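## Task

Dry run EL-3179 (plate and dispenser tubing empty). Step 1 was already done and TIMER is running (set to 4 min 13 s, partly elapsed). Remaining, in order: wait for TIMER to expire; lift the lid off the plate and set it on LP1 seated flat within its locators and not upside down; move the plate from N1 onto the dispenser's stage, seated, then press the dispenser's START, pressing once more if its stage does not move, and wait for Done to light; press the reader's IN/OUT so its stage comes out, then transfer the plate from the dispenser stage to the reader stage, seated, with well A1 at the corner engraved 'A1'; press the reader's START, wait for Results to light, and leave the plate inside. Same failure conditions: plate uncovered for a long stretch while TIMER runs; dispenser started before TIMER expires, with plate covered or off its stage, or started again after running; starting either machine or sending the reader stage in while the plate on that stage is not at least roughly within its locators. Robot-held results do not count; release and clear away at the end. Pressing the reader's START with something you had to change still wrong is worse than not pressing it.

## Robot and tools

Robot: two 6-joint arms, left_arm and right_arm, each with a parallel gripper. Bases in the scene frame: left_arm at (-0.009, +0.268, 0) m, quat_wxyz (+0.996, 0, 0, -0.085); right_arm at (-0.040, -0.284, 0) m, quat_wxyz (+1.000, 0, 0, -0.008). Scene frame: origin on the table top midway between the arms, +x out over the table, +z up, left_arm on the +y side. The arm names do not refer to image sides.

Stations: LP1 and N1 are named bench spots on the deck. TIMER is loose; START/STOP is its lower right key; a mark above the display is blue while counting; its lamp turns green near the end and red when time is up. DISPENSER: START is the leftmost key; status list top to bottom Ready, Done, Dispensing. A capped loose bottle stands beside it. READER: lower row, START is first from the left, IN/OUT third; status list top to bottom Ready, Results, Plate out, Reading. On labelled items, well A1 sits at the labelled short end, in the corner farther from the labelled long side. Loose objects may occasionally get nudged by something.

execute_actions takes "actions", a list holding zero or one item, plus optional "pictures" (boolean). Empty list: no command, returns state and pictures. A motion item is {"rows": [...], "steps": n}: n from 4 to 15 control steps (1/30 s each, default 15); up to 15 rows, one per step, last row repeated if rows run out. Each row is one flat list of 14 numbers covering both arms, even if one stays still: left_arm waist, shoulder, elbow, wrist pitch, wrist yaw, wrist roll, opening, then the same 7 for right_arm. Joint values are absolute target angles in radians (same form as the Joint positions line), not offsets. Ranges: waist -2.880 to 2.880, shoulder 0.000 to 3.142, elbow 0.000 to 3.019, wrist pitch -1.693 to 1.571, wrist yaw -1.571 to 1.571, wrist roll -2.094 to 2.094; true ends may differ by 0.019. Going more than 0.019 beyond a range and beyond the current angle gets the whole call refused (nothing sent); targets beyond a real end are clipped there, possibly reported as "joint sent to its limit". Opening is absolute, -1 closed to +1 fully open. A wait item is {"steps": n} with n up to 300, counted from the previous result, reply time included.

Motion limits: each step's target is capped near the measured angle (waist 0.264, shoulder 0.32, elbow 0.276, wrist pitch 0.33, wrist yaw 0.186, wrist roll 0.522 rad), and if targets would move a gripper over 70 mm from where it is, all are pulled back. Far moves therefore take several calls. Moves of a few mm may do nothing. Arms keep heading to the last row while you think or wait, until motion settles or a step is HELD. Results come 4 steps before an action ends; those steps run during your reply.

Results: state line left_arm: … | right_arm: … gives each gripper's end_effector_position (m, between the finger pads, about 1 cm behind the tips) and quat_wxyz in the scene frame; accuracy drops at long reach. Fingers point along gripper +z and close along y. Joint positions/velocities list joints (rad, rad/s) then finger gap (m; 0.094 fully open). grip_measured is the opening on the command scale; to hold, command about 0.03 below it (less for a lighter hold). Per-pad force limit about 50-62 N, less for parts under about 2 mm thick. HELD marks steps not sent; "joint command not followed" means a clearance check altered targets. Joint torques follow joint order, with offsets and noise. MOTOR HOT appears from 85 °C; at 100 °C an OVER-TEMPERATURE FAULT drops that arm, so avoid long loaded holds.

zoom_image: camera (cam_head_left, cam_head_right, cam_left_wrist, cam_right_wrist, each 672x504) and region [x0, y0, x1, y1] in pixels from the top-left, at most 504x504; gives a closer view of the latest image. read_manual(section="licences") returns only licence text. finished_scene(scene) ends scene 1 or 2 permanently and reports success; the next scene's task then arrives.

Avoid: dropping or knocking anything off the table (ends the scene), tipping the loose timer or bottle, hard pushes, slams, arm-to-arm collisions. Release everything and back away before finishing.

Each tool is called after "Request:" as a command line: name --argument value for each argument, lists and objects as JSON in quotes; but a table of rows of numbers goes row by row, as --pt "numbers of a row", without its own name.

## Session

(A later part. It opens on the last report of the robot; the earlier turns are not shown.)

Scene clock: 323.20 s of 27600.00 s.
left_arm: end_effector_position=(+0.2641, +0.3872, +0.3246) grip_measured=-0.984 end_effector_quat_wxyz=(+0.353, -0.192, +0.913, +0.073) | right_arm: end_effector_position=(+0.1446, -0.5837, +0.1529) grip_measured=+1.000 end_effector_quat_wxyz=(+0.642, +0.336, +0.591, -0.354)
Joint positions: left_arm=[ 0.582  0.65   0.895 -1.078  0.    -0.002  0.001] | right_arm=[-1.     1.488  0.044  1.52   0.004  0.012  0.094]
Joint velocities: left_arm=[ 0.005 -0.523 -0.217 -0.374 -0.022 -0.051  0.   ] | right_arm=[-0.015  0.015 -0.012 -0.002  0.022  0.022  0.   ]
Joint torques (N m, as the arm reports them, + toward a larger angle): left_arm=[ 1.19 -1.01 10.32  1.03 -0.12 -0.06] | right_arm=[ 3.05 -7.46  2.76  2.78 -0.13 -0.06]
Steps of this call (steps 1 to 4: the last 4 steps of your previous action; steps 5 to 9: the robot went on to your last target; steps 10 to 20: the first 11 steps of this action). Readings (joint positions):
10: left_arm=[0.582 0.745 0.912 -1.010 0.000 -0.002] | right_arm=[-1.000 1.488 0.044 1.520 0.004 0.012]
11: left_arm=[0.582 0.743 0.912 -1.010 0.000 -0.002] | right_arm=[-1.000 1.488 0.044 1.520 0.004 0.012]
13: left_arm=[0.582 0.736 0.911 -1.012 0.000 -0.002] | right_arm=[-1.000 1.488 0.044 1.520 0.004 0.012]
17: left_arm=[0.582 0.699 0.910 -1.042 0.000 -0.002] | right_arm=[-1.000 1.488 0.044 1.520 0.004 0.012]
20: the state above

Request:
execute_actions --actions '[{"rows": [[0.589,0.553,0.794,-1.184,0,-0.011,-1,-1.0,1.48,0.04,1.537,0,0,1],[0.589,0.544,0.774,-1.196,0,-0.011,-1,-1.0,1.48,0.04,1.537,0,0,1],[0.589,0.535,0.753,-1.208,0,-0.011,-1,-1.0,1.48,0.04,1.537,0,0,1],[0.589,0.527,0.731,-1.220,0,-0.011,-1,-1.0,1.48,0.04,1.537,0,0,1],[0.589,0.519,0.709,-1.231,0,-0.011,-1,-1.0,1.48,0.04,1.537,0,0,1],[0.589,0.512,0.687,-1.242,0,-0.011,-1,-1.0,1.48,0.04,1.537,0,0,1],[0.589,0.505,0.665,-1.252,0,-0.011,-1,-1.0,1.48,0.04,1.537,0,0,1],[0.589,0.499,0.644,-1.262,0,-0.011,-1,-1.0,1.48,0.04,1.537,0,0,1],[0.589,0.494,0.624,-1.271,0,-0.011,-1,-1.0,1.48,0.04,1.537,0,0,1],[0.589,0.490,0.605,-1.279,0,-0.011,-1,-1.0,1.48,0.04,1.537,0,0,1],[0.589,0.487,0.588,-1.286,0,-0.011,-1,-1.0,1.48,0.04,1.537,0,0,1],[0.589,0.485,0.574,-1.292,0,-0.011,-1,-1.0,1.48,0.04,1.537,0,0,1],[0.589,0.484,0.563,-1.297,0,-0.011,-1,-1.0,1.48,0.04,1.537,0,0,1],[0.589,0.483,0.555,-1.300,0,-0.011,-1,-1.0,1.48,0.04,1.537,0,0,1],[0.589,0.483,0.550,-1.302,0,-0.011,-1,-1.0,1.48,0.04,1.537,0,0,1]], "steps": 15}]'

Request:
execute_actions --actions '[{"steps": 300}]' --pictures true

Scene clock: 324.07 s of 27600.00 s.
left_arm: end_effector_position=(+0.1770, +0.3491, +0.1897) grip_measured=-0.984 end_effector_quat_wxyz=(+0.203, -0.201, +0.957, +0.042) | right_arm: end_effector_position=(+0.1446, -0.5837, +0.1529) grip_measured=+1.000 end_effector_quat_wxyz=(+0.642, +0.336, +0.591, -0.354)
Joint positions: left_arm=[ 0.582  0.503  0.612 -1.262  0.    -0.002  0.001] | right_arm=[-1.     1.488  0.044  1.52   0.004  0.012  0.094]
Joint velocities: left_arm=[-0.015 -0.122 -0.589 -0.281  0.007  0.022  0.   ] | right_arm=[ 0.005 -0.005 -0.012 -0.007 -0.007  0.037  0.   ]
Joint torques (N m, as the arm reports them, + toward a larger angle): left_arm=[ 1.39  0.46 12.01  0.79 -0.1  -0.04] | right_arm=[ 3.1  -7.44  2.77  2.81 -0.13 -0.06]
Steps of this call (steps 1 to 4: the last 4 steps of your previous action; steps 5 to 15: the robot went on to your last target; steps 16 to 26: the first 11 steps of this action). Readings (joint positions):
16: left_arm=[0.582 0.559 0.803 -1.167 0.000 -0.002] | right_arm=[-1.000 1.488 0.044 1.520 0.004 0.012]
17: left_arm=[0.582 0.558 0.799 -1.170 0.000 -0.002] | right_arm=[-1.000 1.488 0.044 1.520 0.004 0.012]
19: left_arm=[0.582 0.551 0.776 -1.184 0.000 -0.002] | right_arm=[-1.000 1.488 0.044 1.520 0.004 0.012]
23: left_arm=[0.582 0.520 0.683 -1.230 0.000 -0.002] | right_arm=[-1.000 1.488 0.044 1.520 0.004 0.012]
26: the state above

Scene clock: 334.07 s of 27600.00 s.
left_arm: end_effector_position=(+0.1565, +0.3401, +0.1543) grip_measured=-0.984 end_effector_quat_wxyz=(+0.157, -0.203, +0.966, +0.033) | right_arm: end_effector_position=(+0.1446, -0.5837, +0.1529) grip_measured=+1.000 end_effector_quat_wxyz=(+0.642, +0.336, +0.591, -0.354)
Joint positions: left_arm=[ 0.582  0.495  0.54  -1.295  0.    -0.002  0.001] | right_arm=[-1.     1.488  0.044  1.52   0.004  0.012  0.094]
Joint velocities: left_arm=[-0.015 -0.005 -0.017 -0.017  0.007 -0.037  0.   ] | right_arm=[ 0.005 -0.005 -0.032 -0.012 -0.051  0.007  0.   ]
Joint torques (N m, as the arm reports them, + toward a larger angle): left_arm=[ 1.46  0.57 11.65  0.53 -0.08 -0.05] | right_arm=[ 3.01 -7.39  2.76  2.8  -0.13 -0.06]
Kept back: nothing.
Steps of this call (steps 1 to 4: the last 4 steps of your previous action; steps 5 to 30: the robot went on to your last target; steps 31 to 300: nothing new was sent). Readings (joint positions):
1: left_arm=[0.582 0.500 0.593 -1.270 0.000 -0.002] | right_arm=[-1.000 1.488 0.044 1.520 0.004 0.012]
2: left_arm=[0.582 0.497 0.576 -1.278 0.000 -0.002] | right_arm=[-1.000 1.488 0.044 1.520 0.004 0.012]
4: left_arm=[0.582 0.496 0.552 -1.289 0.000 -0.002] | right_arm=[-1.000 1.488 0.044 1.520 0.004 0.012]
8: left_arm=[0.582 0.496 0.540 -1.295 0.000 -0.002] | right_arm=[-1.000 1.488 0.044 1.520 0.004 0.012]
300: the state above
All arms were judged still, so your last target was given up. Only a new action makes them travel on or press farther. Fingers that are still opening or closing keep moving.

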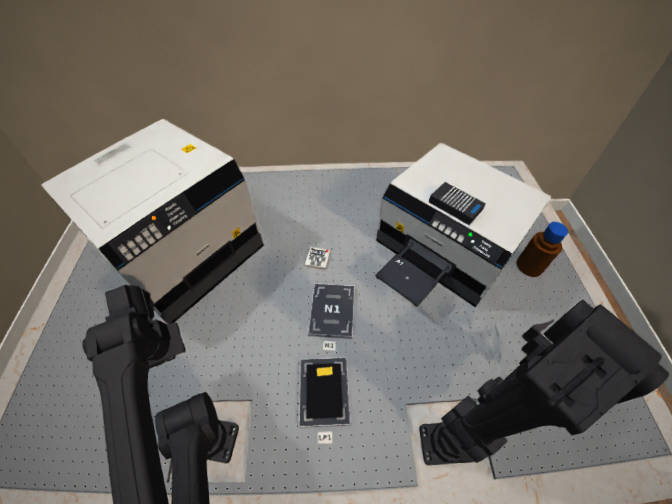

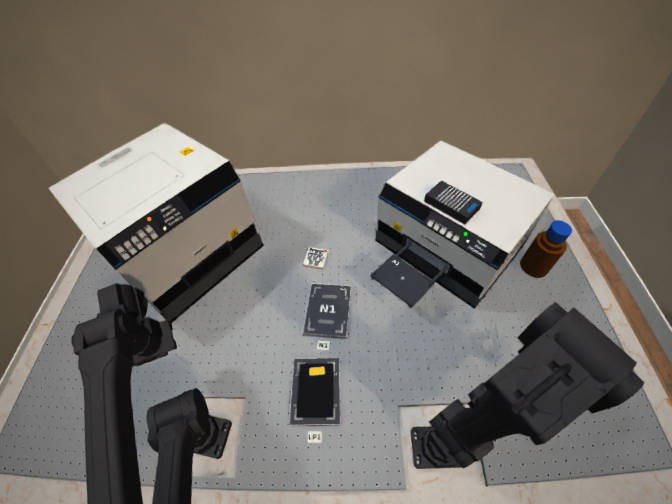

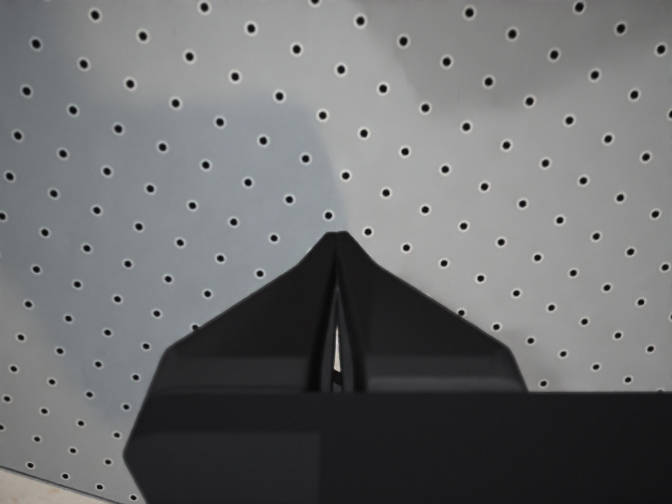

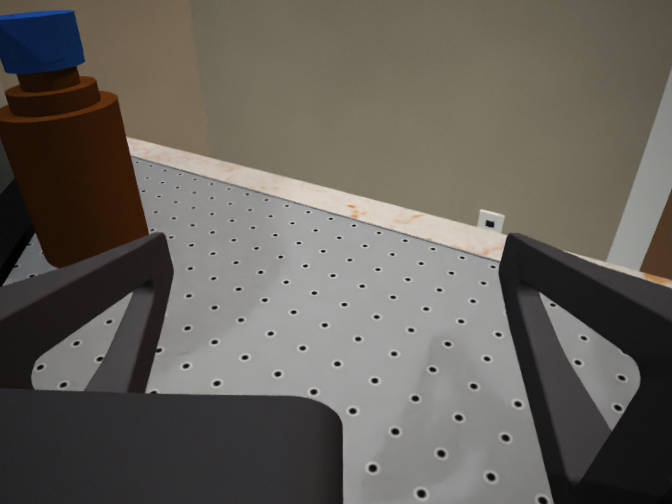

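The plate is inside and Reading is in progress. Waiting.

Request:
execute_actions --actions '[{"steps": 300}]' --pictures true

Scene clock: 344.07 s of 27600.00 s.
left_arm: end_effector_position=(+0.1565, +0.3401, +0.1543) grip_measured=-0.984 end_effector_quat_wxyz=(+0.157, -0.203, +0.966, +0.033) | right_arm: end_effector_position=(+0.1446, -0.5837, +0.1529) grip_measured=+1.000 end_effector_quat_wxyz=(+0.642, +0.336, +0.591, -0.354)
Joint positions: left_arm=[ 0.582  0.495  0.54  -1.295  0.    -0.002  0.001] | right_arm=[-1.     1.488  0.044  1.52   0.004  0.012  0.094]
Joint velocities: left_arm=[-0.024 -0.015 -0.017 -0.017 -0.022  0.022 -0.001] | right_arm=[-0.005 -0.005 -0.007 -0.002 -0.081  0.007  0.   ]
Joint torques (N m, as the arm reports them, + toward a larger angle): left_arm=[ 1.31  0.44 11.63  0.52 -0.09 -0.05] | right_arm=[ 3.03 -7.5   2.76  2.8  -0.13 -0.05]
Kept back: nothing.
Steps of this call (steps 1 to 300: nothing new was sent). Readings (joint positions):
1: left_arm=[0.582 0.495 0.540 -1.295 0.000 -0.002] | right_arm=[-1.000 1.488 0.044 1.520 0.004 0.012]
2: left_arm=[0.582 0.495 0.540 -1.295 0.000 -0.002] | right_arm=[-1.000 1.488 0.044 1.520 0.004 0.012]
4: left_arm=[0.582 0.495 0.540 -1.295 0.000 -0.002] | right_arm=[-1.000 1.488 0.044 1.520 0.004 0.012]
8: left_arm=[0.582 0.495 0.540 -1.295 0.000 -0.002] | right_arm=[-1.000 1.488 0.044 1.520 0.004 0.012]
300: the state above

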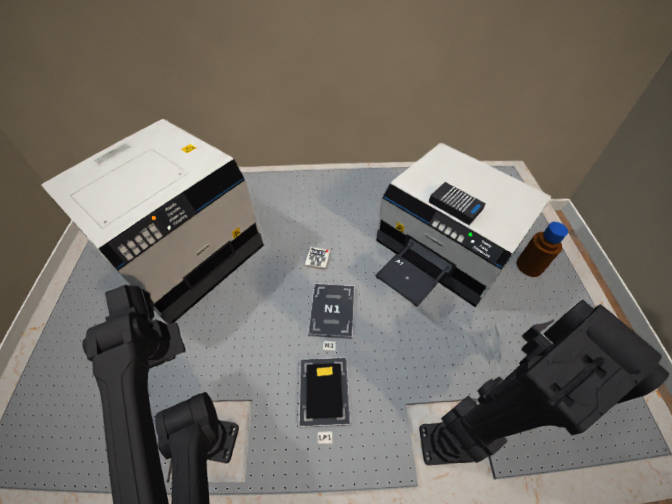

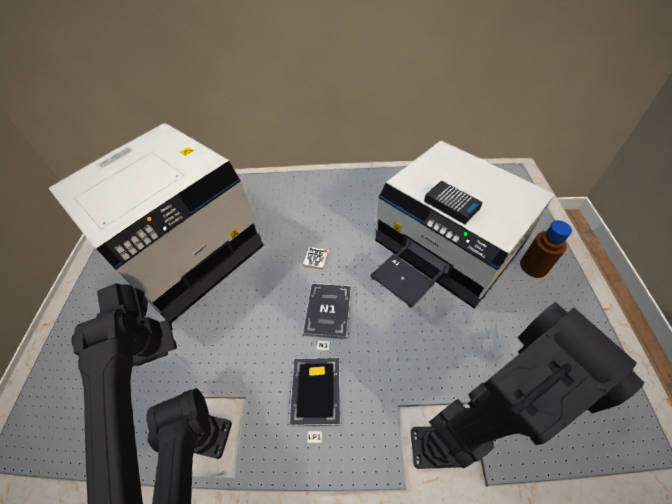

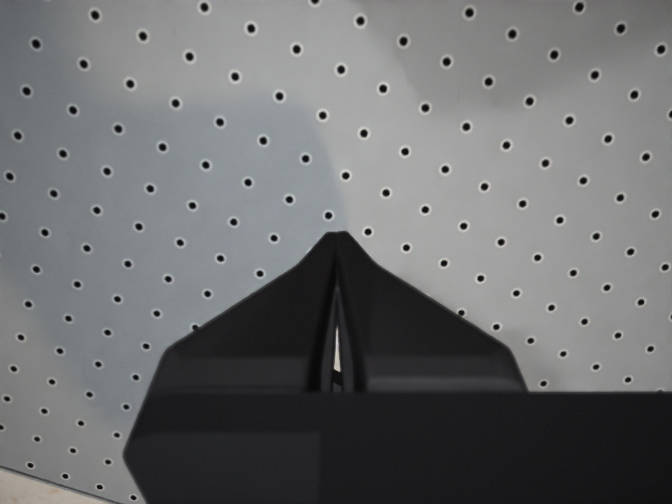

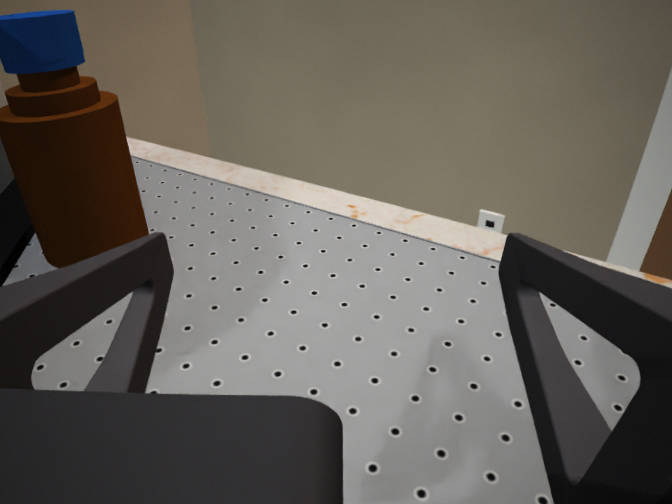

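Request:
execute_actions --actions '[{"steps": 210}]' --pictures true

Scene clock: 351.07 s of 27600.00 s.
left_arm: end_effector_position=(+0.1565, +0.3401, +0.1543) grip_measured=-0.984 end_effector_quat_wxyz=(+0.157, -0.203, +0.966, +0.033) | right_arm: end_effector_position=(+0.1446, -0.5837, +0.1529) grip_measured=+1.000 end_effector_quat_wxyz=(+0.642, +0.336, +0.591, -0.354)
Joint positions: left_arm=[ 0.582  0.495  0.54  -1.295  0.    -0.002  0.001] | right_arm=[-1.     1.488  0.044  1.52   0.004  0.012  0.094]
Joint velocities: left_arm=[-0.015 -0.005 -0.007 -0.032  0.037 -0.037 -0.001] | right_arm=[-0.005 -0.005 -0.007  0.002 -0.007  0.007  0.   ]
Joint torques (N m, as the arm reports them, + toward a larger angle): left_arm=[ 1.29  0.65 11.71  0.54 -0.1  -0.04] | right_arm=[ 3.02 -7.48  2.78  2.78 -0.13 -0.05]
Kept back: nothing.
Steps of this call (steps 1 to 210: nothing new was sent). Readings (joint positions):
1: left_arm=[0.582 0.495 0.540 -1.295 0.000 -0.002] | right_arm=[-1.000 1.488 0.044 1.520 0.004 0.012]
2: left_arm=[0.582 0.495 0.540 -1.295 0.000 -0.002] | right_arm=[-1.000 1.488 0.044 1.520 0.004 0.012]
4: left_arm=[0.582 0.495 0.540 -1.295 0.000 -0.002] | right_arm=[-1.000 1.488 0.044 1.520 0.004 0.012]
8: left_arm=[0.582 0.495 0.540 -1.295 0.000 -0.002] | right_arm=[-1.000 1.488 0.044 1.520 0.004 0.012]
210: the state above

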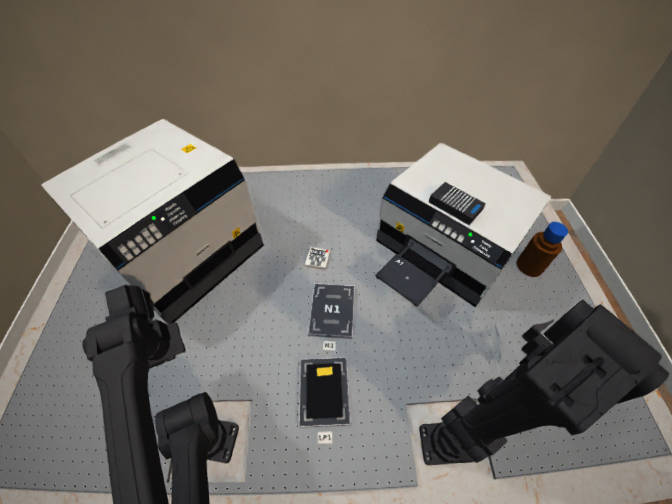

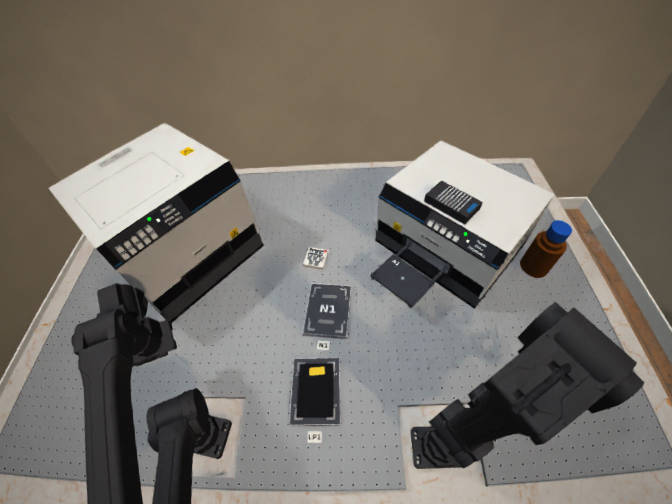

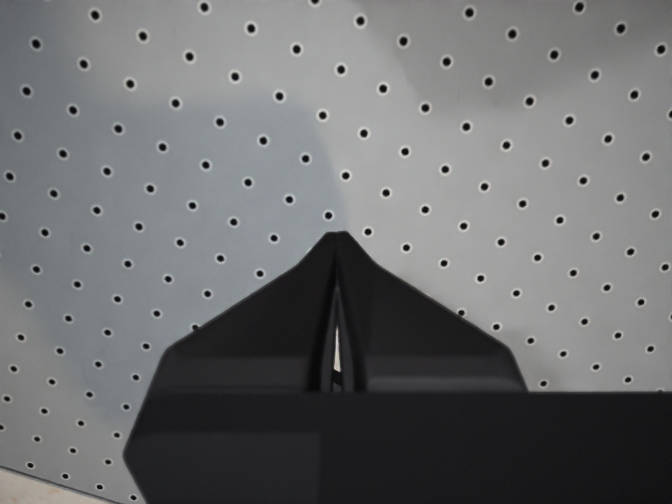

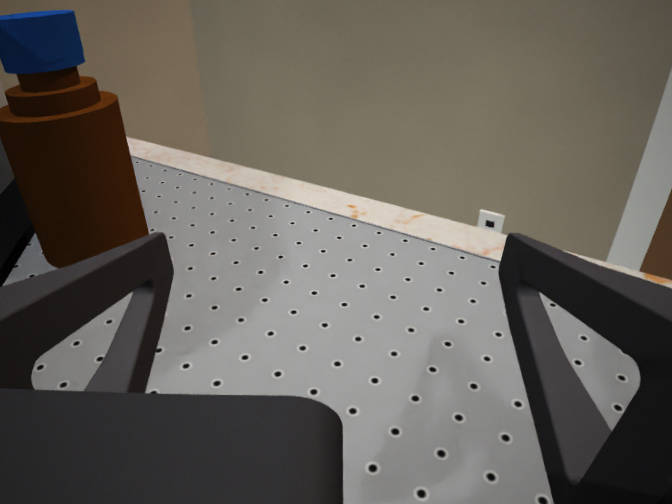

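Request:
zoom_image --camera "cam_head_left" --region '[135, 190, 205, 245]'

Request:
zoom_image --camera "cam_head_left" --region '[285, 345, 365, 445]'

Region (135, 190, 205, 245) of cam_head_left's 672x504 image, scaled by 7.200, with more detail than that image has; it fills the top 396 rows of this view, and the rest is white.

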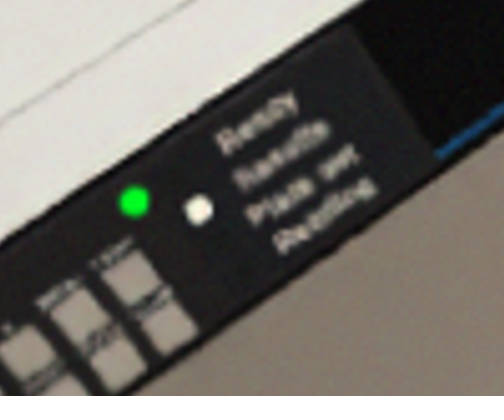

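Region (285, 345, 365, 445) of cam_head_left's 672x504 image, scaled by 5.040, with more detail than that image has; it fills the left 403 columns of this view, and the rest is white.

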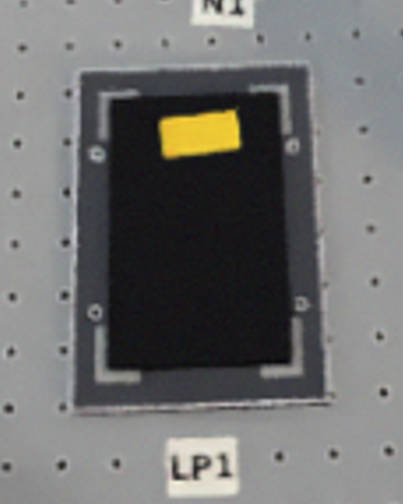

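Results is lit, the lid is seated on LP1, and both arms are clear.

Request:
finished_scene --scene 2

The scene is finished: the task was done.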